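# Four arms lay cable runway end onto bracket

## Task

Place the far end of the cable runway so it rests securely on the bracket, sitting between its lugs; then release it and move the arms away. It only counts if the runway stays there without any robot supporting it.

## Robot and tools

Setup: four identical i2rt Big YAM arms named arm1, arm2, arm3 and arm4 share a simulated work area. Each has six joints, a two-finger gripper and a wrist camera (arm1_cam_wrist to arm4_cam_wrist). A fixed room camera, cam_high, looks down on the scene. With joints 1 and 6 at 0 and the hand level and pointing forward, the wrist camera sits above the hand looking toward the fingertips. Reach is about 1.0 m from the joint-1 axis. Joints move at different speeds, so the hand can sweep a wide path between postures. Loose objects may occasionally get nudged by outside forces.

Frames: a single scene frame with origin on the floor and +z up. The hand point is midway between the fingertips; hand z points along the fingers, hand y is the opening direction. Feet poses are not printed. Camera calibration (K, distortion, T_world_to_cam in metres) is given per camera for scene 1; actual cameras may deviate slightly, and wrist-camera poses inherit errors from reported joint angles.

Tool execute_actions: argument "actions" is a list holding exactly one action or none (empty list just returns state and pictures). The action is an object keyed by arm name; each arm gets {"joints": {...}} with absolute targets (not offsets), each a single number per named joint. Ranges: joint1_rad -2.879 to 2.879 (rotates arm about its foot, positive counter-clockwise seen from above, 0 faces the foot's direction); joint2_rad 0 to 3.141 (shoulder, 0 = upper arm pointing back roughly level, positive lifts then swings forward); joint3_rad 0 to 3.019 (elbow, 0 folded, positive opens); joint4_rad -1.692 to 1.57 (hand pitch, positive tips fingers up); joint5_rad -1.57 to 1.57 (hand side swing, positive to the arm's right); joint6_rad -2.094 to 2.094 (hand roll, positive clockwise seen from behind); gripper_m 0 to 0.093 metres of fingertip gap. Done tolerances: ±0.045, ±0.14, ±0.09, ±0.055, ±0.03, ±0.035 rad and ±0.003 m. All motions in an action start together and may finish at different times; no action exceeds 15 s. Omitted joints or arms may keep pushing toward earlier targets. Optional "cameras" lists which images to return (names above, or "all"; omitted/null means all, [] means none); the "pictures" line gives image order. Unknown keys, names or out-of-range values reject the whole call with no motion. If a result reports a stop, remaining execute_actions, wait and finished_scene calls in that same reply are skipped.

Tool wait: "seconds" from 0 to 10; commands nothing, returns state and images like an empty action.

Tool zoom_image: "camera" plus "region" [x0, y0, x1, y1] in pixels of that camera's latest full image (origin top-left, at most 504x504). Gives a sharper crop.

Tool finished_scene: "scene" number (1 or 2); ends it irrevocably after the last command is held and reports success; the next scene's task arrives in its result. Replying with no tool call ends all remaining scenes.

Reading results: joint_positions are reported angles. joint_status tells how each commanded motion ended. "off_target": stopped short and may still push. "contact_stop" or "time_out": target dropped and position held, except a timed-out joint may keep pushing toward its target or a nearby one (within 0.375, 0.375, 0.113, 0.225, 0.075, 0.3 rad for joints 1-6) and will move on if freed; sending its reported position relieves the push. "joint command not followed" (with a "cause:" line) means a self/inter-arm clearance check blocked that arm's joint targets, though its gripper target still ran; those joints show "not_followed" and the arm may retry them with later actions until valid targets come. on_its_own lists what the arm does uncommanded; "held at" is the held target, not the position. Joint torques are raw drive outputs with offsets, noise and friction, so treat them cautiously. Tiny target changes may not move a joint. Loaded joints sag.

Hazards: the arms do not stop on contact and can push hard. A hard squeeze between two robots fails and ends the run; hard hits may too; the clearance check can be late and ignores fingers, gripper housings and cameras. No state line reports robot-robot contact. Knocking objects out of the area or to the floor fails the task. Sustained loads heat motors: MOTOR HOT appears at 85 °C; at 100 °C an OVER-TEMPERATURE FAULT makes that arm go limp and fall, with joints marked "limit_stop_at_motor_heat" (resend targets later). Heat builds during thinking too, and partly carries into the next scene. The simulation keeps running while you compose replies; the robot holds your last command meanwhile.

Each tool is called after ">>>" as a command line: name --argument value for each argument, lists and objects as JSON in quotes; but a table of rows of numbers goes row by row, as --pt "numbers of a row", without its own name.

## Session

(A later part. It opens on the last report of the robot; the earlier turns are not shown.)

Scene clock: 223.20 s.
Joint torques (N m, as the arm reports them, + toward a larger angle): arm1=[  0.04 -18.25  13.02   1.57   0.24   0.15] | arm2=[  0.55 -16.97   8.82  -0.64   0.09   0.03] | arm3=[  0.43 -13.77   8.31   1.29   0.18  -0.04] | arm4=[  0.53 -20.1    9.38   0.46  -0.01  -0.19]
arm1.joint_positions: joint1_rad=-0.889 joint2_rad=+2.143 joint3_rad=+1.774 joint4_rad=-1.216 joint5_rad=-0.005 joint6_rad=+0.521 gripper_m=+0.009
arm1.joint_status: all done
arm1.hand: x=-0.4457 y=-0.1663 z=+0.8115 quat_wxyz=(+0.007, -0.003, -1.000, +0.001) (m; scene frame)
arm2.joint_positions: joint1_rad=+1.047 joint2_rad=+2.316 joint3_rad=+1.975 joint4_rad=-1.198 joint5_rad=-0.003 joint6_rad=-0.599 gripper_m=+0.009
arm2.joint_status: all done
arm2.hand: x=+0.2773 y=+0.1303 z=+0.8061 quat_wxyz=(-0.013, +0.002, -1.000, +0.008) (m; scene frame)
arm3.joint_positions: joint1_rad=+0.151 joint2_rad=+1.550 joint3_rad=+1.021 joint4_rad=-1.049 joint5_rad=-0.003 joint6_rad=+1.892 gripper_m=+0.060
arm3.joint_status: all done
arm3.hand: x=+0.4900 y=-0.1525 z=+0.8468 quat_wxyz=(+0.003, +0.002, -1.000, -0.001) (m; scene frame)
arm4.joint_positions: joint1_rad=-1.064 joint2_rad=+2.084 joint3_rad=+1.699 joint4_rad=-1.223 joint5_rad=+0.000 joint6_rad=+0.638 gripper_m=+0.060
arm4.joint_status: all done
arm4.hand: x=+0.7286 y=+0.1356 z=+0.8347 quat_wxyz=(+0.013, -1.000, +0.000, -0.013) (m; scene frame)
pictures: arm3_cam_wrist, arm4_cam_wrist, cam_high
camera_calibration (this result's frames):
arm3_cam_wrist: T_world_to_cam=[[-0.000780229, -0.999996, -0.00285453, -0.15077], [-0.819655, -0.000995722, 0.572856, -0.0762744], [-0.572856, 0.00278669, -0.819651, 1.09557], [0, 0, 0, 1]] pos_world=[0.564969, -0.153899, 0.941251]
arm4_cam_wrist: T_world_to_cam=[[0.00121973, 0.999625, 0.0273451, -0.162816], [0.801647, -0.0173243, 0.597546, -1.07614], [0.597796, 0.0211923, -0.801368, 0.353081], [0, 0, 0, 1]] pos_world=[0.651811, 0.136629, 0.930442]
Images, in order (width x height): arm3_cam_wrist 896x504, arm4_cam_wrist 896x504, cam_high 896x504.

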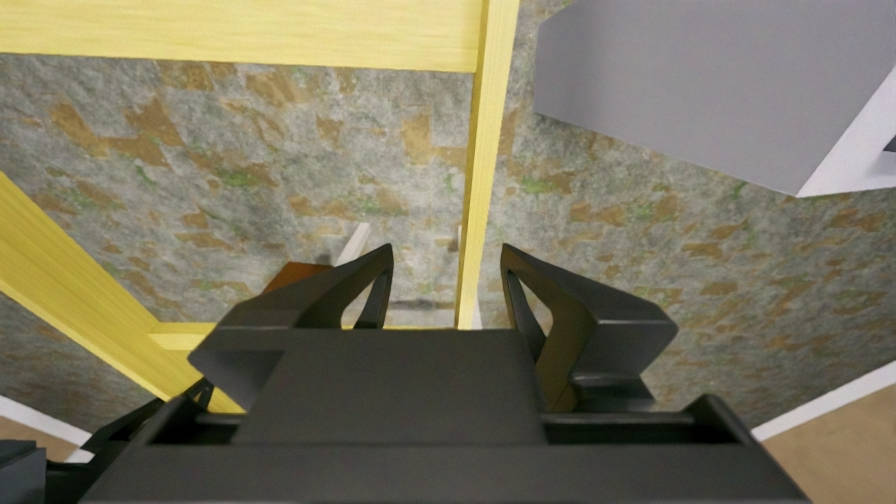

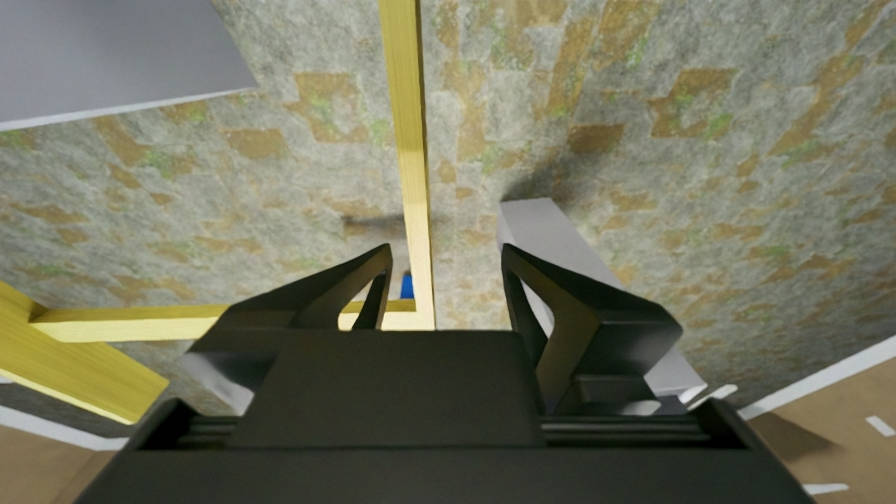

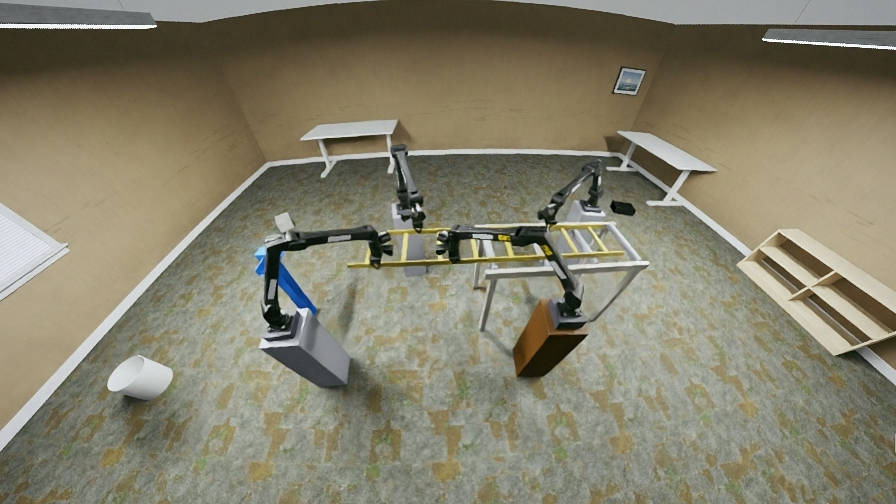

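>>> execute_actions --actions '[{"arm3":{"joints":{"joint1_rad":0.17,"joint2_rad":1.58,"joint3_rad":0.915,"joint4_rad":-0.885}},"arm4":{"joints":{"joint1_rad":-1.05,"joint2_rad":2.13,"joint3_rad":1.725,"joint4_rad":-1.11}}}]' --cameras '["arm3_cam_wrist","arm4_cam_wrist"]'

Scene clock: 231.00 s.
Joint torques (N m, as the arm reports them, + toward a larger angle): arm1=[  0.03 -18.22  13.02   1.58   0.24   0.15] | arm2=[  0.96 -17.31   8.82  -0.72   0.05  -0.01] | arm3=[  0.35 -13.25   7.35   1.34   0.18  -0.05] | arm4=[  1.17 -17.75   8.64   0.84  -0.01  -0.19]
arm1.joint_positions: joint1_rad=-0.889 joint2_rad=+2.143 joint3_rad=+1.774 joint4_rad=-1.216 joint5_rad=-0.005 joint6_rad=+0.521 gripper_m=+0.009
arm1.joint_status: not commanded
arm1.hand: x=-0.4457 y=-0.1663 z=+0.8115 quat_wxyz=(+0.007, -0.003, -1.000, +0.001) (m; scene frame)
arm2.joint_positions: joint1_rad=+1.047 joint2_rad=+2.316 joint3_rad=+1.975 joint4_rad=-1.198 joint5_rad=-0.003 joint6_rad=-0.599 gripper_m=+0.009
arm2.joint_status: not commanded
arm2.hand: x=+0.2773 y=+0.1303 z=+0.8061 quat_wxyz=(-0.013, +0.002, -1.000, +0.008) (m; scene frame)
arm3.joint_positions: joint1_rad=+0.161 joint2_rad=+1.582 joint3_rad=+0.919 joint4_rad=-0.900 joint5_rad=-0.003 joint6_rad=+1.892 gripper_m=+0.060
arm3.joint_status: all done
arm3.hand: x=+0.4900 y=-0.1656 z=+0.8022 quat_wxyz=(+0.006, +0.007, -1.000, -0.008) (m; scene frame)
arm4.joint_positions: joint1_rad=-1.059 joint2_rad=+2.119 joint3_rad=+1.699 joint4_rad=-1.130 joint5_rad=+0.000 joint6_rad=+0.638 gripper_m=+0.060
arm4.joint_status: all done
arm4.hand: x=+0.7147 y=+0.1218 z=+0.8140 quat_wxyz=(-0.005, -1.000, -0.003, +0.011) (m; scene frame)
pictures: arm3_cam_wrist, arm4_cam_wrist
camera_calibration (this result's frames):
arm3_cam_wrist: T_world_to_cam=[[0.00905157, -0.999808, -0.0173729, -0.157106], [-0.81679, -0.0174151, 0.576672, -0.057909], [-0.576864, 0.00897026, -0.816791, 1.05967], [0, 0, 0, 1]] pos_world=[0.565406, -0.16759, 0.896191]
arm4_cam_wrist: T_world_to_cam=[[-0.00316264, 0.999965, -0.00771867, -0.116812], [0.828912, 0.00693912, 0.559336, -1.04417], [0.559371, -0.00462911, -0.828905, 0.398059], [0, 0, 0, 1]] pos_world=[0.642495, 0.125896, 0.913096]
Images, in order (width x height): arm3_cam_wrist 896x504, arm4_cam_wrist 896x504.

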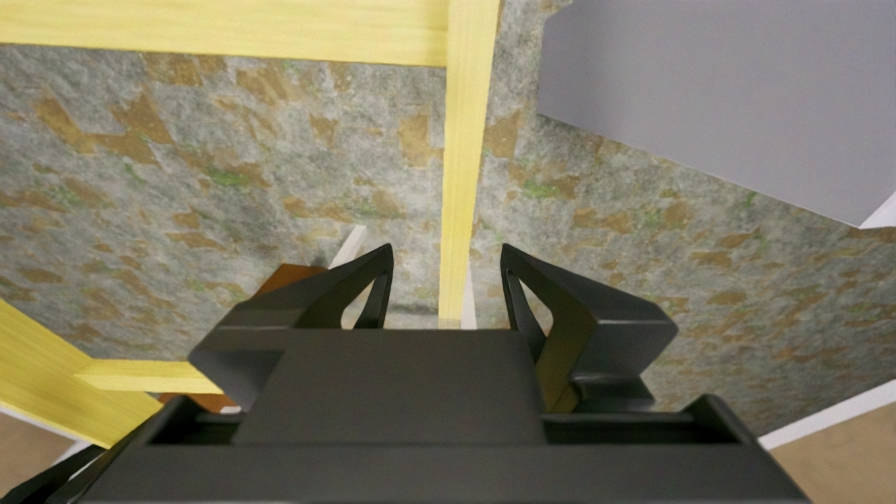

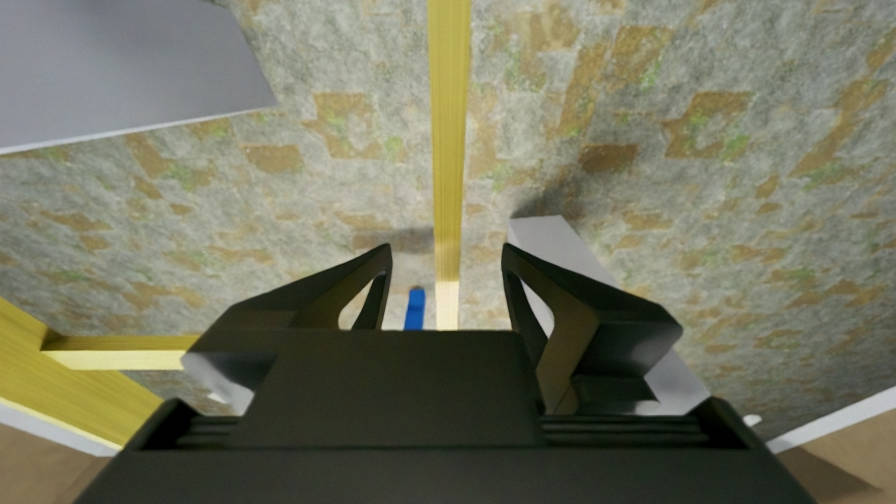

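Arm4 needs to go a bit lower.

>>> execute_actions --actions '[{"arm3":{"joints":{"gripper_m":0}},"arm4":{"joints":{"joint2_rad":2.16,"joint4_rad":-1.09}}}]' --cameras '[]'

>>> execute_actions --actions '[{"arm4":{"joints":{"gripper_m":0}}}]' --cameras '[]'

Scene clock: 235.07 s.
Joint torques (N m, as the arm reports them, + toward a larger angle): arm1=[  0.07 -18.25  13.02   1.59   0.22   0.15] | arm2=[  0.32 -17.29   8.9   -0.68   0.05   0.  ] | arm3=[  0.29 -12.65   7.56   1.38   0.24  -0.28] | arm4=[  1.16 -18.26   8.55   0.82  -0.01  -0.19]
arm1.joint_positions: joint1_rad=-0.889 joint2_rad=+2.143 joint3_rad=+1.774 joint4_rad=-1.216 joint5_rad=-0.005 joint6_rad=+0.521 gripper_m=+0.009
arm1.joint_status: not commanded
arm1.hand: x=-0.4457 y=-0.1663 z=+0.8115 quat_wxyz=(+0.007, -0.003, -1.000, +0.001) (m; scene frame)
arm2.joint_positions: joint1_rad=+1.047 joint2_rad=+2.316 joint3_rad=+1.975 joint4_rad=-1.198 joint5_rad=-0.003 joint6_rad=-0.599 gripper_m=+0.009
arm2.joint_status: not commanded
arm2.hand: x=+0.2773 y=+0.1303 z=+0.8061 quat_wxyz=(-0.013, +0.002, -1.000, +0.008) (m; scene frame)
arm3.joint_positions: joint1_rad=+0.161 joint2_rad=+1.581 joint3_rad=+0.917 joint4_rad=-0.901 joint5_rad=-0.004 joint6_rad=+1.919 gripper_m=+0.009
arm3.joint_status: gripper_m off_target (ended at +0.009, target +0.000)
arm3.hand: x=+0.4900 y=-0.1667 z=+0.8020 quat_wxyz=(+0.006, -0.007, -1.000, -0.007) (m; scene frame)
arm4.joint_positions: joint1_rad=-1.059 joint2_rad=+2.147 joint3_rad=+1.699 joint4_rad=-1.110 joint5_rad=+0.000 joint6_rad=+0.638 gripper_m=+0.060
arm4.joint_status: all done
arm4.hand: x=+0.7134 y=+0.1209 z=+0.7966 quat_wxyz=(-0.003, -1.000, -0.003, +0.008) (m; scene frame)
pictures: none
No camera images: the call's "cameras" was empty. Leave "cameras" out to get every camera's image.

Scene clock: 235.70 s.
Joint torques (N m, as the arm reports them, + toward a larger angle): arm1=[  0.05 -18.19  13.02   1.57   0.23   0.14] | arm2=[  0.63 -17.33   8.93  -0.77   0.07   0.  ] | arm3=[  0.32 -12.88   7.53   1.35   0.25  -0.29] | arm4=[  1.23 -18.17   8.56   0.8   -0.14  -0.18]
arm1.joint_positions: joint1_rad=-0.888 joint2_rad=+2.143 joint3_rad=+1.774 joint4_rad=-1.216 joint5_rad=-0.005 joint6_rad=+0.521 gripper_m=+0.009
arm1.joint_status: not commanded
arm1.hand: x=-0.4459 y=-0.1660 z=+0.8115 quat_wxyz=(+0.007, -0.003, -1.000, +0.001) (m; scene frame)
arm2.joint_positions: joint1_rad=+1.047 joint2_rad=+2.316 joint3_rad=+1.975 joint4_rad=-1.198 joint5_rad=-0.003 joint6_rad=-0.599 gripper_m=+0.009
arm2.joint_status: not commanded
arm2.hand: x=+0.2773 y=+0.1303 z=+0.8061 quat_wxyz=(-0.013, +0.002, -1.000, +0.008) (m; scene frame)
arm3.joint_positions: joint1_rad=+0.162 joint2_rad=+1.581 joint3_rad=+0.917 joint4_rad=-0.901 joint5_rad=-0.004 joint6_rad=+1.920 gripper_m=+0.009
arm3.joint_status: not commanded
arm3.hand: x=+0.4899 y=-0.1668 z=+0.8020 quat_wxyz=(+0.006, -0.007, -1.000, -0.007) (m; scene frame)
arm4.joint_positions: joint1_rad=-1.059 joint2_rad=+2.147 joint3_rad=+1.699 joint4_rad=-1.110 joint5_rad=+0.004 joint6_rad=+0.637 gripper_m=+0.008
arm4.joint_status: gripper_m off_target (ended at +0.008, target +0.000)
arm4.hand: x=+0.7131 y=+0.1214 z=+0.7966 quat_wxyz=(-0.001, -1.000, -0.003, +0.009) (m; scene frame)
pictures: none
No camera images: the call's "cameras" was empty. Leave "cameras" out to get every camera's image.

>>> execute_actions --actions '[{"arm1":{"joints":{"gripper_m":0.06}},"arm2":{"joints":{"gripper_m":0.06}}}]' --cameras '[]'

>>> execute_actions --actions '[{"arm1":{"joints":{"joint2_rad":1.6}},"arm2":{"joints":{"joint2_rad":1.8}},"arm3":{"joints":{"joint1_rad":-0.196,"joint2_rad":1.50,"joint3_rad":0.88,"joint4_rad":-0.92,"joint6_rad":1.56}},"arm4":{"joints":{"joint1_rad":-0.902,"joint2_rad":1.895,"joint3_rad":1.34,"joint4_rad":-0.98,"joint6_rad":0.789}}}]' --cameras '["cam_high"]'

Scene clock: 260.57 s.
Joint torques (N m, as the arm reports them, + toward a larger angle): arm1=[  0.01 -18.21  13.1    1.51   0.16   0.15] | arm2=[  0.51 -16.91   8.86  -0.09   0.06   0.  ] | arm3=[  0.26 -12.58   7.53   1.32   0.25  -0.29] | arm4=[  1.17 -17.93   8.55   0.84  -0.14  -0.19]
arm1.joint_positions: joint1_rad=-0.888 joint2_rad=+2.143 joint3_rad=+1.774 joint4_rad=-1.214 joint5_rad=-0.003 joint6_rad=+0.521 gripper_m=+0.060
arm1.joint_status: all done
arm1.hand: x=-0.4453 y=-0.1662 z=+0.8115 quat_wxyz=(+0.006, -0.003, -1.000, +0.001) (m; scene frame)
arm2.joint_positions: joint1_rad=+1.047 joint2_rad=+2.316 joint3_rad=+1.975 joint4_rad=-1.214 joint5_rad=-0.003 joint6_rad=-0.599 gripper_m=+0.060
arm2.joint_status: all done
arm2.hand: x=+0.2739 y=+0.1326 z=+0.8060 quat_wxyz=(-0.006, +0.002, -1.000, +0.003) (m; scene frame)
arm3.joint_positions: joint1_rad=+0.162 joint2_rad=+1.581 joint3_rad=+0.917 joint4_rad=-0.901 joint5_rad=-0.004 joint6_rad=+1.920 gripper_m=+0.009
arm3.joint_status: not commanded
arm3.hand: x=+0.4899 y=-0.1668 z=+0.8020 quat_wxyz=(+0.006, -0.007, -1.000, -0.007) (m; scene frame)
arm4.joint_positions: joint1_rad=-1.059 joint2_rad=+2.147 joint3_rad=+1.699 joint4_rad=-1.110 joint5_rad=+0.004 joint6_rad=+0.637 gripper_m=+0.008
arm4.joint_status: not commanded
arm4.hand: x=+0.7131 y=+0.1214 z=+0.7966 quat_wxyz=(-0.001, -1.000, -0.003, +0.009) (m; scene frame)
pictures: none
No camera images: the call's "cameras" was empty. Leave "cameras" out to get every camera's image.

Scene clock: 262.50 s.
Joint torques (N m, as the arm reports them, + toward a larger angle): arm1=[  0.05 -13.91  12.73   2.5    0.12   0.12] | arm2=[  0.42 -12.94  10.09   0.49   0.04   0.03] | arm3=[  0.42 -14.56   9.46   0.51  -0.1   -0.14] | arm4=[ -0.27 -17.84   8.1   -0.17   0.25  -0.3 ]
arm1.joint_positions: joint1_rad=-0.888 joint2_rad=+1.609 joint3_rad=+1.795 joint4_rad=-1.213 joint5_rad=-0.003 joint6_rad=+0.521 gripper_m=+0.060
arm1.joint_status: all done
arm1.hand: x=-0.4716 y=-0.1813 z=+1.1490 quat_wxyz=(-0.232, -0.003, -0.963, -0.134) (m; scene frame)
arm2.joint_positions: joint1_rad=+1.047 joint2_rad=+1.800 joint3_rad=+1.973 joint4_rad=-1.217 joint5_rad=-0.003 joint6_rad=-0.599 gripper_m=+0.060
arm2.joint_status: all done
arm2.hand: x=+0.2595 y=+0.1426 z=+1.1536 quat_wxyz=(-0.215, +0.003, -0.966, +0.145) (m; scene frame)
arm3.joint_positions: joint1_rad=-0.206 joint2_rad=+1.532 joint3_rad=+0.859 joint4_rad=-0.916 joint5_rad=+0.003 joint6_rad=+1.563 gripper_m=+0.009
arm3.joint_status: all done
arm3.hand: x=+0.6332 y=-0.1714 z=+0.8015 quat_wxyz=(+0.002, -0.012, -1.000, +0.004) (m; scene frame)
arm4.joint_positions: joint1_rad=-0.890 joint2_rad=+1.925 joint3_rad=+1.311 joint4_rad=-0.972 joint5_rad=-0.005 joint6_rad=+0.811 gripper_m=+0.008
arm4.joint_status: all done
arm4.hand: x=+0.8589 y=+0.1184 z=+0.7925 quat_wxyz=(+0.005, -1.000, +0.000, -0.005) (m; scene frame)
pictures: cam_high
Images, in order (width x height): cam_high 896x504.

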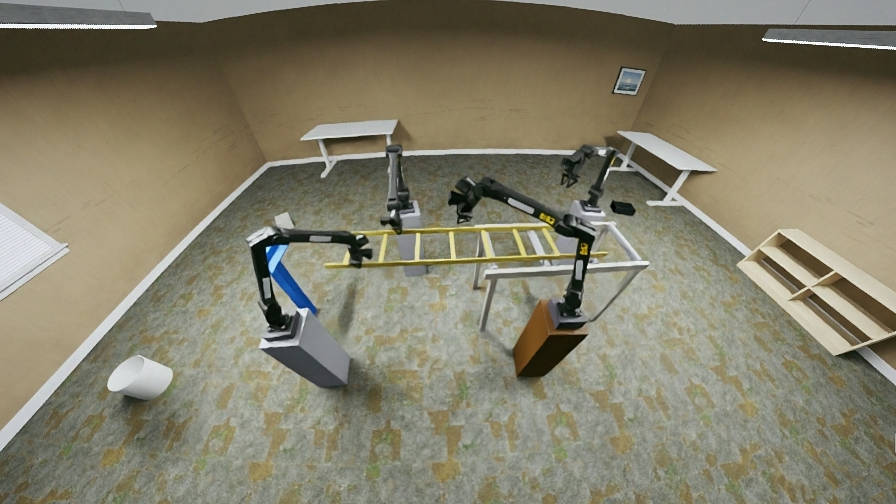

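>>> execute_actions --actions '[{"arm3":{"joints":{"joint1_rad":-0.55,"joint2_rad":1.512,"joint3_rad":0.985,"joint4_rad":-0.967,"joint6_rad":1.2}},"arm4":{"joints":{"joint1_rad":-0.68,"joint2_rad":1.655,"joint3_rad":1.08,"joint4_rad":-0.92,"joint6_rad":1.01}}}]' --cameras '[]'

>>> execute_actions --actions '[{"arm3":{"joints":{"joint1_rad":-0.832,"joint2_rad":1.66,"joint3_rad":1.2,"joint4_rad":-1.026,"joint6_rad":0.92}},"arm4":{"joints":{"joint1_rad":-0.366,"joint2_rad":1.522,"joint3_rad":0.925,"joint4_rad":-0.898,"joint6_rad":1.325}}}]' --cameras '["cam_high","arm4_cam_wrist","arm2_cam_wrist"]'

Scene clock: 269.37 s.
Joint torques (N m, as the arm reports them, + toward a larger angle): arm1=[  0.05 -13.83  12.69   2.5    0.12   0.12] | arm2=[  0.63 -13.19  10.17   0.6    0.05   0.03] | arm3=[ -0.46 -17.91  12.72  -0.68  -0.03  -0.26] | arm4=[  0.13 -19.37   7.78  -1.05   0.34  -0.26]
arm1.joint_positions: joint1_rad=-0.888 joint2_rad=+1.609 joint3_rad=+1.795 joint4_rad=-1.213 joint5_rad=-0.003 joint6_rad=+0.521 gripper_m=+0.060
arm1.joint_status: not commanded
arm1.hand: x=-0.4716 y=-0.1813 z=+1.1490 quat_wxyz=(-0.232, -0.003, -0.963, -0.134) (m; scene frame)
arm2.joint_positions: joint1_rad=+1.047 joint2_rad=+1.800 joint3_rad=+1.973 joint4_rad=-1.217 joint5_rad=-0.003 joint6_rad=-0.599 gripper_m=+0.060
arm2.joint_status: not commanded
arm2.hand: x=+0.2595 y=+0.1426 z=+1.1536 quat_wxyz=(-0.215, +0.003, -0.966, +0.145) (m; scene frame)
arm3.joint_positions: joint1_rad=-0.547 joint2_rad=+1.570 joint3_rad=+0.929 joint4_rad=-0.932 joint5_rad=+0.001 joint6_rad=+1.217 gripper_m=+0.009
arm3.joint_status: all done
arm3.hand: x=+0.7648 y=-0.1730 z=+0.8079 quat_wxyz=(+0.003, -0.010, -1.000, -0.004) (m; scene frame)
arm4.joint_positions: joint1_rad=-0.674 joint2_rad=+1.742 joint3_rad=+1.051 joint4_rad=-0.887 joint5_rad=-0.007 joint6_rad=+1.028 gripper_m=+0.008
arm4.joint_status: all done
arm4.hand: x=+0.9904 y=+0.1179 z=+0.7984 quat_wxyz=(+0.003, -1.000, +0.000, -0.003) (m; scene frame)
pictures: none
No camera images: the call's "cameras" was empty. Leave "cameras" out to get every camera's image.

Scene clock: 270.80 s.
Joint torques (N m, as the arm reports them, + toward a larger angle): arm1=[  0.03 -13.85  12.68   2.5    0.12   0.12] | arm2=[  0.39 -13.33  10.13   0.63   0.08   0.01] | arm3=[ -0.45 -21.7   11.81  -0.06   0.03  -0.23] | arm4=[  0.78 -17.38   8.22  -1.38   0.31  -0.12]
arm1.joint_positions: joint1_rad=-0.888 joint2_rad=+1.609 joint3_rad=+1.795 joint4_rad=-1.213 joint5_rad=-0.003 joint6_rad=+0.521 gripper_m=+0.060
arm1.joint_status: not commanded
arm1.hand: x=-0.4716 y=-0.1813 z=+1.1490 quat_wxyz=(-0.232, -0.003, -0.963, -0.134) (m; scene frame)
arm2.joint_positions: joint1_rad=+1.047 joint2_rad=+1.800 joint3_rad=+1.973 joint4_rad=-1.217 joint5_rad=-0.003 joint6_rad=-0.599 gripper_m=+0.060
arm2.joint_status: not commanded
arm2.hand: x=+0.2595 y=+0.1426 z=+1.1536 quat_wxyz=(-0.215, +0.003, -0.966, +0.145) (m; scene frame)
arm3.joint_positions: joint1_rad=-0.828 joint2_rad=+1.726 joint3_rad=+1.159 joint4_rad=-1.007 joint5_rad=+0.000 joint6_rad=+0.933 gripper_m=+0.009
arm3.joint_status: all done
arm3.hand: x=+0.9060 y=-0.1688 z=+0.8152 quat_wxyz=(+0.004, -0.008, -1.000, -0.004) (m; scene frame)
arm4.joint_positions: joint1_rad=-0.368 joint2_rad=+1.611 joint3_rad=+0.888 joint4_rad=-0.856 joint5_rad=-0.006 joint6_rad=+1.330 gripper_m=+0.008
arm4.joint_status: all done
arm4.hand: x=+1.1295 y=+0.1216 z=+0.8028 quat_wxyz=(+0.005, -1.000, -0.002, -0.002) (m; scene frame)
pictures: arm2_cam_wrist, arm4_cam_wrist, cam_high
camera_calibration (this result's frames):
arm2_cam_wrist: T_world_to_cam=[[-0.0534112, -0.95848, 0.280115, -0.168838], [-0.977263, 0.107815, 0.182573, 0.0268095], [-0.205193, -0.263994, -0.942445, 1.29599], [0, 0, 0, 1]] pos_world=[0.283111, 0.177416, 1.2638]
arm4_cam_wrist: T_world_to_cam=[[-0.00227019, 0.999931, 0.0115608, -0.131838], [0.814577, -0.00485674, 0.580035, -1.38074], [0.580051, 0.0107339, -0.814509, 0.120026], [0, 0, 0, 1]] pos_world=[1.0548, 0.123835, 0.900164]
Images, in order (width x height): arm2_cam_wrist 896x504, arm4_cam_wrist 896x504, cam_high 896x504.

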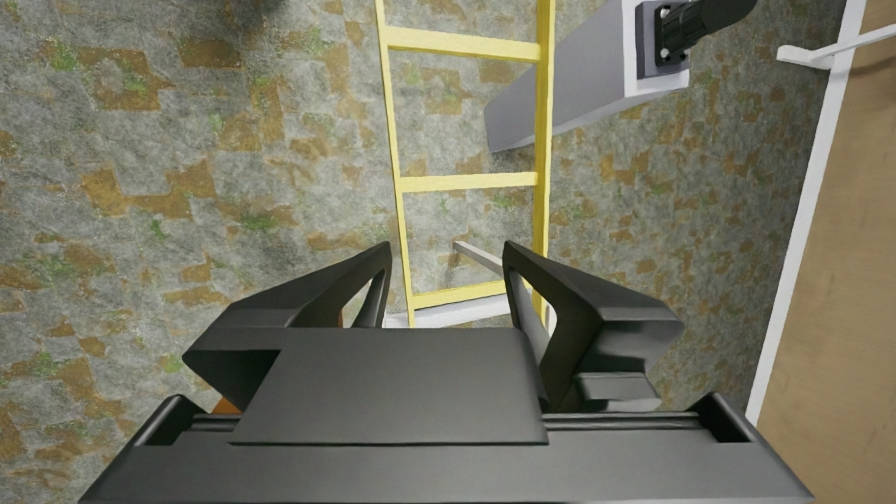

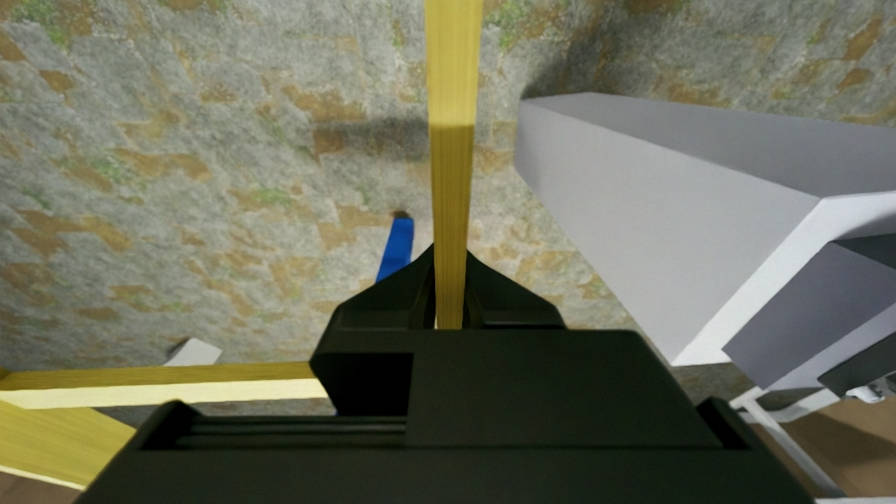

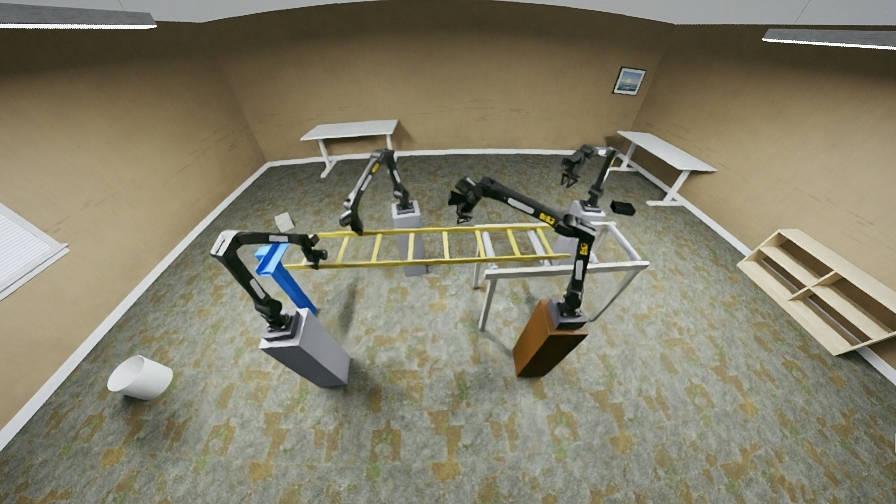

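>>> execute_actions --actions '[{"arm2":{"joints":{"joint4_rad":-0.45,"joint5_rad":-0.45,"joint6_rad":0}},"arm3":{"joints":{"joint2_rad":1.64}},"arm4":{"joints":{"joint2_rad":1.47,"joint3_rad":0.94}}}]' --cameras '["cam_high","arm2_cam_wrist"]'

Scene clock: 280.63 s.
Joint torques (N m, as the arm reports them, + toward a larger angle): arm1=[  0.02 -13.89  12.7    2.51   0.12   0.12] | arm2=[  0.48 -13.47  10.76   2.03  -0.3    0.14] | arm3=[ -0.51 -22.71  11.85   0.02   0.04  -0.23] | arm4=[  0.69 -20.19   9.4   -1.09   0.31  -0.11]
arm1.joint_positions: joint1_rad=-0.888 joint2_rad=+1.609 joint3_rad=+1.795 joint4_rad=-1.213 joint5_rad=-0.003 joint6_rad=+0.521 gripper_m=+0.060
arm1.joint_status: not commanded
arm1.hand: x=-0.4716 y=-0.1813 z=+1.1490 quat_wxyz=(-0.232, -0.003, -0.963, -0.134) (m; scene frame)
arm2.joint_positions: joint1_rad=+1.047 joint2_rad=+1.800 joint3_rad=+1.973 joint4_rad=-0.473 joint5_rad=-0.446 joint6_rad=-0.015 gripper_m=+0.060
arm2.joint_status: all done
arm2.hand: x=+0.3802 y=+0.1502 z=+1.2981 quat_wxyz=(-0.605, -0.099, -0.790, +0.003) (m; scene frame)
arm3.joint_positions: joint1_rad=-0.828 joint2_rad=+1.718 joint3_rad=+1.159 joint4_rad=-1.008 joint5_rad=+0.000 joint6_rad=+0.933 gripper_m=+0.009
arm3.joint_status: all done
arm3.hand: x=+0.9063 y=-0.1684 z=+0.8191 quat_wxyz=(+0.002, -0.008, -1.000, -0.007) (m; scene frame)
arm4.joint_positions: joint1_rad=-0.368 joint2_rad=+1.597 joint3_rad=+0.888 joint4_rad=-0.864 joint5_rad=-0.006 joint6_rad=+1.330 gripper_m=+0.008
arm4.joint_status: all done
arm4.hand: x=+1.1296 y=+0.1217 z=+0.8080 quat_wxyz=(+0.001, -1.000, -0.002, -0.001) (m; scene frame)
pictures: arm2_cam_wrist, cam_high
camera_calibration (this result's frames):
arm2_cam_wrist: T_world_to_cam=[[-0.15735, -0.981204, -0.111715, 0.355955], [-0.769026, 0.192716, -0.609475, 1.05375], [0.619549, -0.00998881, -0.784895, 0.902741], [0, 0, 0, 1]] pos_world=[0.307082, 0.155206, 1.39056]
Images, in order (width x height): arm2_cam_wrist 896x504, cam_high 896x504.

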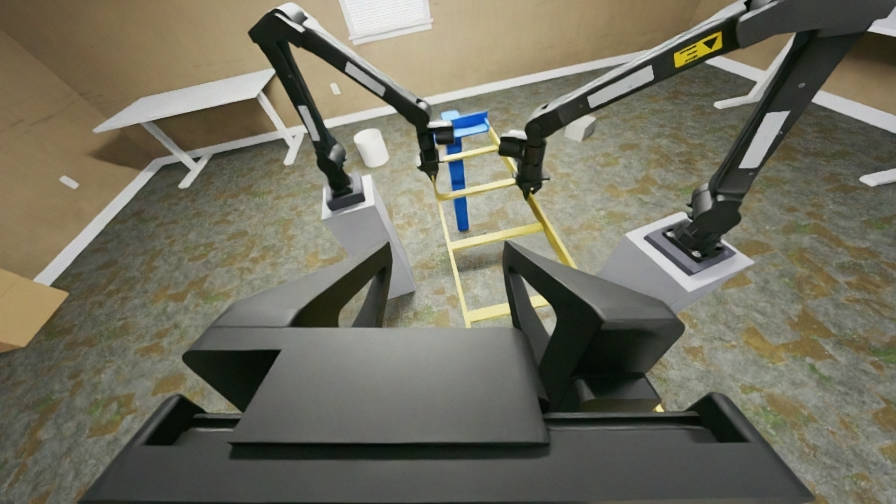

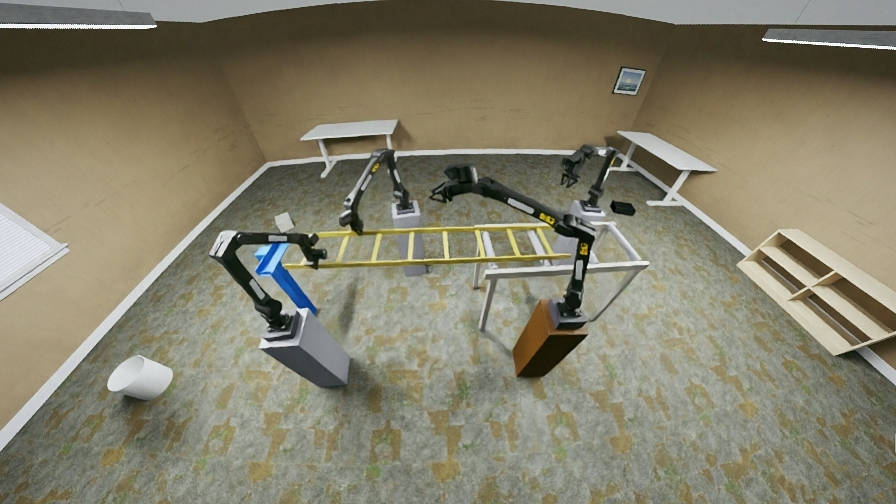

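>>> zoom_image --camera "arm2_cam_wrist" --region '[410, 95, 550, 205]'

>>> zoom_image --camera "cam_high" --region '[230, 210, 370, 300]'

Region (410, 95, 550, 205) of arm2_cam_wrist's 896x504 image, scaled by 3.600, with more detail than that image has; it fills the top 396 rows of this view, and the rest is white.

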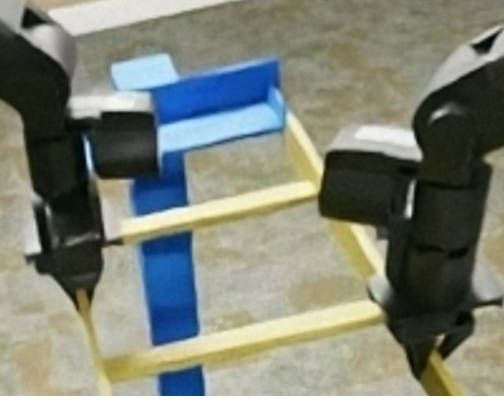

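Region (230, 210, 370, 300) of cam_high's 896x504 image, scaled by 3.600, with more detail than that image has; it fills the top 324 rows of this view, and the rest is white.

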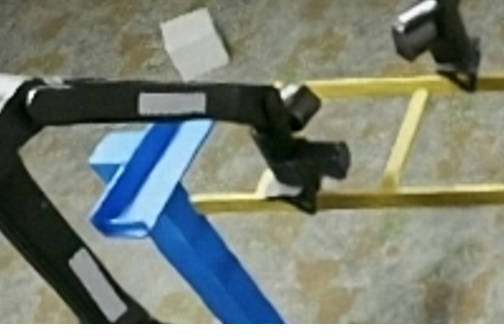

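>>> execute_actions --actions '[{"arm3":{"joints":{"joint1_rad":-0.964,"joint2_rad":1.761,"joint3_rad":1.405,"joint4_rad":-1.10,"joint6_rad":0.79}},"arm4":{"joints":{"joint1_rad":-0.134,"joint2_rad":1.416,"joint3_rad":0.915,"joint4_rad":-0.915,"joint6_rad":1.555}}}]' --cameras '["cam_high","arm2_cam_wrist"]'

>>> zoom_image --camera "arm2_cam_wrist" --region '[410, 95, 550, 205]'

>>> zoom_image --camera "cam_high" --region '[230, 210, 370, 300]'

Scene clock: 317.57 s.
Joint torques (N m, as the arm reports them, + toward a larger angle): arm1=[  0.04 -13.82  12.69   2.5    0.12   0.12] | arm2=[  0.59 -13.88  10.6    1.99  -0.27   0.14] | arm3=[ -0.07 -23.75  13.08   0.14   0.02  -0.2 ] | arm4=[  0.75 -19.39   9.47  -1.07   0.16  -0.16]
arm1.joint_positions: joint1_rad=-0.888 joint2_rad=+1.609 joint3_rad=+1.795 joint4_rad=-1.213 joint5_rad=-0.003 joint6_rad=+0.521 gripper_m=+0.060
arm1.joint_status: not commanded
arm1.hand: x=-0.4716 y=-0.1813 z=+1.1490 quat_wxyz=(-0.232, -0.003, -0.963, -0.134) (m; scene frame)
arm2.joint_positions: joint1_rad=+1.047 joint2_rad=+1.800 joint3_rad=+1.973 joint4_rad=-0.473 joint5_rad=-0.446 joint6_rad=-0.014 gripper_m=+0.060
arm2.joint_status: not commanded
arm2.hand: x=+0.3802 y=+0.1502 z=+1.2981 quat_wxyz=(-0.605, -0.099, -0.790, +0.003) (m; scene frame)
arm3.joint_positions: joint1_rad=-0.962 joint2_rad=+1.825 joint3_rad=+1.355 joint4_rad=-1.085 joint5_rad=+0.000 joint6_rad=+0.800 gripper_m=+0.009
arm3.joint_status: all done
arm3.hand: x=+0.9948 y=-0.1697 z=+0.8328 quat_wxyz=(-0.002, -0.009, -1.000, -0.011) (m; scene frame)
arm4.joint_positions: joint1_rad=-0.135 joint2_rad=+1.539 joint3_rad=+0.864 joint4_rad=-0.882 joint5_rad=-0.002 joint6_rad=+1.564 gripper_m=+0.008
arm4.joint_status: all done
arm4.hand: x=+1.2188 y=+0.1209 z=+0.8214 quat_wxyz=(-0.005, -1.000, -0.002, +0.001) (m; scene frame)
pictures: arm2_cam_wrist, cam_high
camera_calibration (this result's frames):
arm2_cam_wrist: T_world_to_cam=[[-0.157445, -0.981147, -0.11208, 0.356456], [-0.768977, 0.193017, -0.609441, 1.05365], [0.619585, -0.00976646, -0.784869, 0.90266], [0, 0, 0, 1]] pos_world=[0.307078, 0.15518, 1.39056]
Images, in order (width x height): arm2_cam_wrist 896x504, cam_high 896x504.

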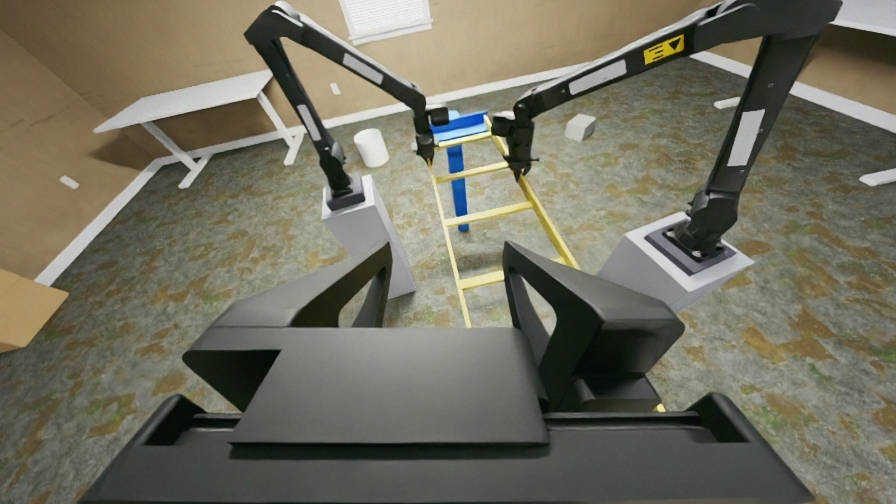

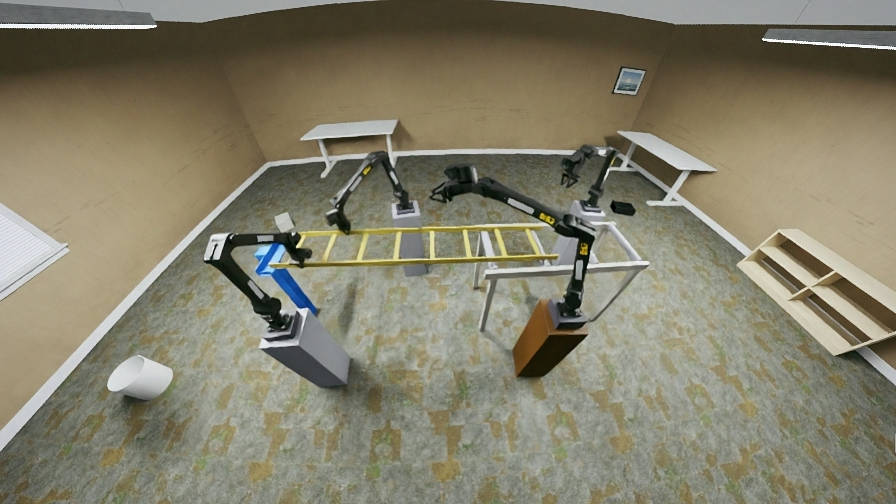

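Region (410, 95, 550, 205) of arm2_cam_wrist's 896x504 image, scaled by 3.600, with more detail than that image has; it fills the top 396 rows of this view, and the rest is white.

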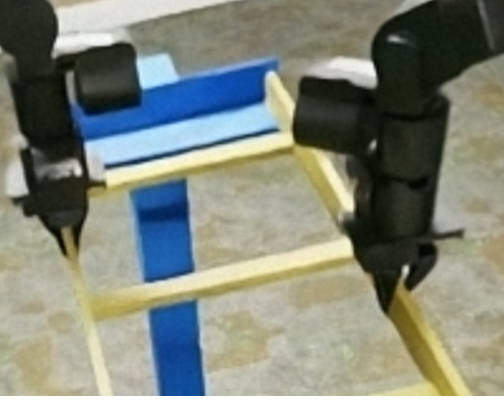

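Region (230, 210, 370, 300) of cam_high's 896x504 image, scaled by 3.600, with more detail than that image has; it fills the top 324 rows of this view, and the rest is white.

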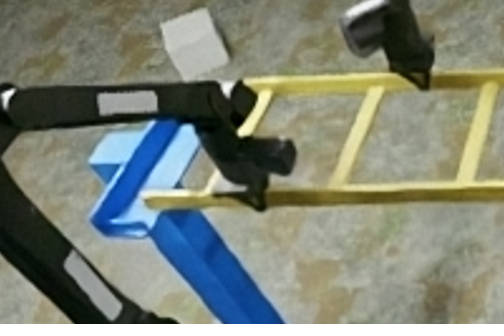

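>>> execute_actions --actions '[{"arm3":{"joints":{"joint1_rad":-1.059,"joint2_rad":1.908,"joint3_rad":1.617,"joint4_rad":-1.174,"joint6_rad":0.695}},"arm4":{"joints":{"joint1_rad":0.067,"joint2_rad":1.4425,"joint3_rad":0.934,"joint4_rad":-0.921,"joint6_rad":1.755}}}]' --cameras '["cam_high","arm2_cam_wrist"]'

>>> zoom_image --camera "arm2_cam_wrist" --region '[410, 95, 550, 205]'

>>> zoom_image --camera "cam_high" --region '[230, 210, 370, 300]'

Scene clock: 336.13 s.
Joint torques (N m, as the arm reports them, + toward a larger angle): arm1=[  0.03 -13.84  12.68   2.5    0.13   0.12] | arm2=[  0.63 -13.6   10.65   1.92  -0.29   0.11] | arm3=[ -0.05 -26.61  12.45  -1.01   0.    -0.19] | arm4=[ -0.99 -17.78  10.77  -1.11   0.89  -0.26]
arm1.joint_positions: joint1_rad=-0.888 joint2_rad=+1.609 joint3_rad=+1.795 joint4_rad=-1.213 joint5_rad=-0.003 joint6_rad=+0.521 gripper_m=+0.060
arm1.joint_status: not commanded
arm1.hand: x=-0.4716 y=-0.1813 z=+1.1490 quat_wxyz=(-0.232, -0.003, -0.963, -0.134) (m; scene frame)
arm2.joint_positions: joint1_rad=+1.047 joint2_rad=+1.800 joint3_rad=+1.973 joint4_rad=-0.473 joint5_rad=-0.446 joint6_rad=-0.014 gripper_m=+0.060
arm2.joint_status: not commanded
arm2.hand: x=+0.3802 y=+0.1502 z=+1.2981 quat_wxyz=(-0.605, -0.099, -0.790, +0.003) (m; scene frame)
arm3.joint_positions: joint1_rad=-1.059 joint2_rad=+1.974 joint3_rad=+1.578 joint4_rad=-1.130 joint5_rad=+0.000 joint6_rad=+0.704 gripper_m=+0.009
arm3.joint_status: all done
arm3.hand: x=+1.0824 y=-0.1633 z=+0.8305 quat_wxyz=(-0.014, -0.009, -1.000, -0.020) (m; scene frame)
arm4.joint_positions: joint1_rad=+0.089 joint2_rad=+1.544 joint3_rad=+0.865 joint4_rad=-0.886 joint5_rad=-0.020 joint6_rad=+1.773 gripper_m=+0.008
arm4.joint_status: all done
arm4.hand: x=+1.3058 y=+0.1314 z=+0.8196 quat_wxyz=(+0.000, -1.000, -0.009, -0.008) (m; scene frame)
pictures: arm2_cam_wrist, cam_high
camera_calibration (this result's frames):
arm2_cam_wrist: T_world_to_cam=[[-0.157445, -0.981147, -0.11208, 0.356456], [-0.768977, 0.193017, -0.609441, 1.05365], [0.619585, -0.00976646, -0.784869, 0.90266], [0, 0, 0, 1]] pos_world=[0.307078, 0.15518, 1.39056]
Images, in order (width x height): arm2_cam_wrist 896x504, cam_high 896x504.

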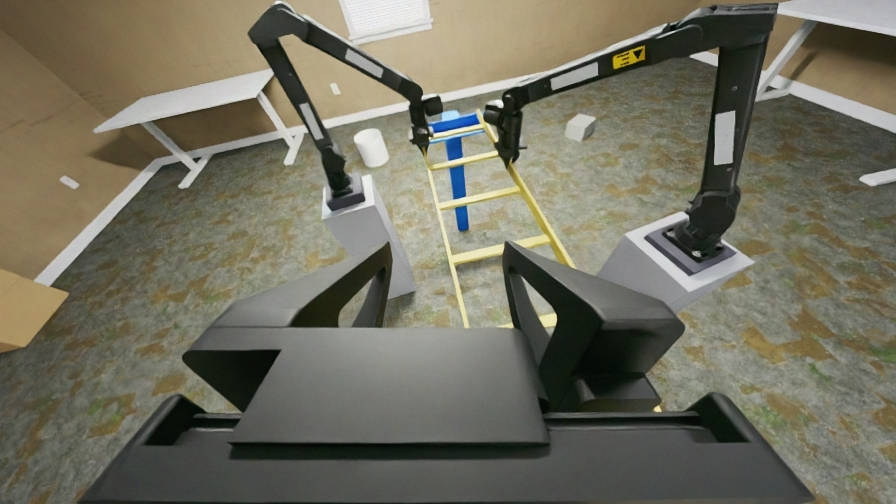

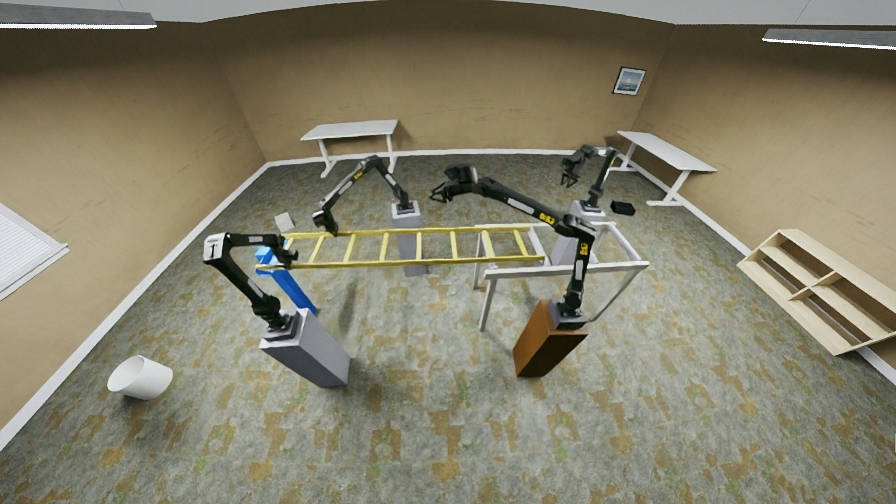

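Region (410, 95, 550, 205) of arm2_cam_wrist's 896x504 image, scaled by 3.600, with more detail than that image has; it fills the top 396 rows of this view, and the rest is white.

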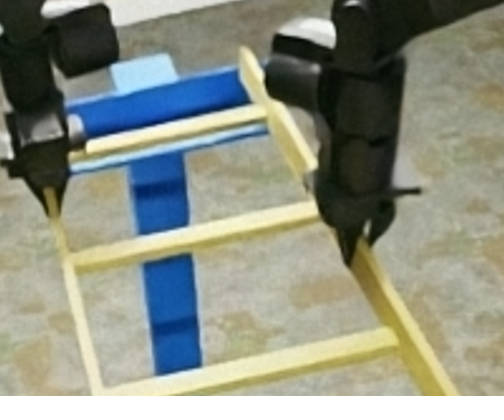

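Region (230, 210, 370, 300) of cam_high's 896x504 image, scaled by 3.600, with more detail than that image has; it fills the top 324 rows of this view, and the rest is white.

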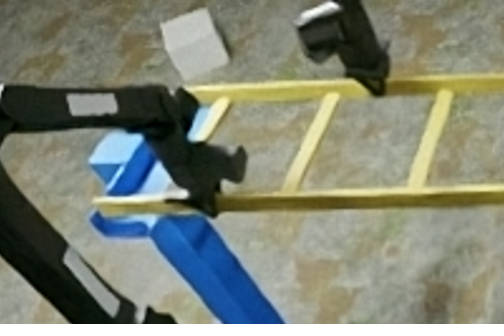

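>>> execute_actions --actions '[{"arm3":{"joints":{"joint1_rad":-1.065,"joint2_rad":1.893,"joint3_rad":1.59,"joint4_rad":-1.2}},"arm4":{"joints":{"joint1_rad":0.06,"joint2_rad":1.458,"joint3_rad":0.958,"joint4_rad":-0.921}}}]' --cameras '[]'

Scene clock: 349.77 s.
Joint torques (N m, as the arm reports them, + toward a larger angle): arm1=[  0.01 -13.84  12.69   2.5    0.13   0.12] | arm2=[  0.42 -14.    10.72   2.08  -0.27   0.14] | arm3=[ -0.55 -27.98  10.01  -2.06   0.    -0.2 ] | arm4=[ -1.42 -16.28  12.46  -1.16   0.89  -0.27]
arm1.joint_positions: joint1_rad=-0.888 joint2_rad=+1.609 joint3_rad=+1.795 joint4_rad=-1.213 joint5_rad=-0.003 joint6_rad=+0.521 gripper_m=+0.060
arm1.joint_status: not commanded
arm1.hand: x=-0.4716 y=-0.1813 z=+1.1490 quat_wxyz=(-0.232, -0.003, -0.963, -0.134) (m; scene frame)
arm2.joint_positions: joint1_rad=+1.047 joint2_rad=+1.800 joint3_rad=+1.973 joint4_rad=-0.473 joint5_rad=-0.446 joint6_rad=-0.014 gripper_m=+0.060
arm2.joint_status: not commanded
arm2.hand: x=+0.3802 y=+0.1502 z=+1.2981 quat_wxyz=(-0.605, -0.099, -0.790, +0.003) (m; scene frame)
arm3.joint_positions: joint1_rad=-1.059 joint2_rad=+1.974 joint3_rad=+1.578 joint4_rad=-1.130 joint5_rad=+0.000 joint6_rad=+0.704 gripper_m=+0.009
arm3.joint_status: joint4_rad time_out (moved +0.000 of -0.070); the others done
arm3.on_its_own: joint4_rad reads -1.130 and still pushes toward -1.200 since a time_out
arm3.hand: x=+1.0825 y=-0.1636 z=+0.8305 quat_wxyz=(-0.014, -0.009, -1.000, -0.020) (m; scene frame)
arm4.joint_positions: joint1_rad=+0.089 joint2_rad=+1.544 joint3_rad=+0.866 joint4_rad=-0.886 joint5_rad=-0.020 joint6_rad=+1.773 gripper_m=+0.008
arm4.joint_status: joint3_rad time_out (moved +0.001 of +0.093); the others done
arm4.on_its_own: joint3_rad reads +0.866 and still pushes toward +0.958 since a time_out
arm4.hand: x=+1.3059 y=+0.1309 z=+0.8199 quat_wxyz=(+0.000, -1.000, -0.009, -0.008) (m; scene frame)
pictures: none
No camera images: the call's "cameras" was empty. Leave "cameras" out to get every camera's image.

>>> execute_actions --actions '[{"arm3":{"joints":{"joint1_rad":-1.062,"joint2_rad":1.905,"joint3_rad":1.55,"joint4_rad":-1.18}},"arm4":{"joints":{"joint1_rad":0.045,"joint2_rad":1.49,"joint3_rad":0.975,"joint4_rad":-0.90}}}]' --cameras '[]'

Scene clock: 363.60 s.
Joint torques (N m, as the arm reports them, + toward a larger angle): arm1=[  0.03 -13.89  12.67   2.51   0.12   0.12] | arm2=[  0.72 -14.01  10.64   2.01  -0.28   0.12] | arm3=[ -0.03 -26.81   7.28  -1.25  -0.07  -0.18] | arm4=[ -2.27 -15.93  12.74  -0.7    0.89  -0.27]
arm1.joint_positions: joint1_rad=-0.888 joint2_rad=+1.609 joint3_rad=+1.795 joint4_rad=-1.213 joint5_rad=-0.003 joint6_rad=+0.521 gripper_m=+0.060
arm1.joint_status: not commanded
arm1.hand: x=-0.4716 y=-0.1813 z=+1.1490 quat_wxyz=(-0.232, -0.003, -0.963, -0.134) (m; scene frame)
arm2.joint_positions: joint1_rad=+1.047 joint2_rad=+1.800 joint3_rad=+1.973 joint4_rad=-0.473 joint5_rad=-0.446 joint6_rad=-0.014 gripper_m=+0.060
arm2.joint_status: not commanded
arm2.hand: x=+0.3802 y=+0.1502 z=+1.2981 quat_wxyz=(-0.605, -0.099, -0.790, +0.003) (m; scene frame)
arm3.joint_positions: joint1_rad=-1.063 joint2_rad=+1.974 joint3_rad=+1.569 joint4_rad=-1.130 joint5_rad=+0.002 joint6_rad=+0.703 gripper_m=+0.009
arm3.joint_status: all done
arm3.hand: x=+1.0810 y=-0.1680 z=+0.8268 quat_wxyz=(-0.011, -0.011, -1.000, -0.016) (m; scene frame)
arm4.joint_positions: joint1_rad=+0.086 joint2_rad=+1.567 joint3_rad=+0.879 joint4_rad=-0.879 joint5_rad=-0.020 joint6_rad=+1.775 gripper_m=+0.008
arm4.joint_status: joint3_rad time_out (moved +0.012 of +0.109); the others done
arm4.on_its_own: joint3_rad reads +0.879 and still pushes toward +0.975 since a time_out
arm4.hand: x=+1.3058 y=+0.1254 z=+0.8154 quat_wxyz=(+0.002, -1.000, -0.007, -0.008) (m; scene frame)
pictures: none
No camera images: the call's "cameras" was empty. Leave "cameras" out to get every camera's image.


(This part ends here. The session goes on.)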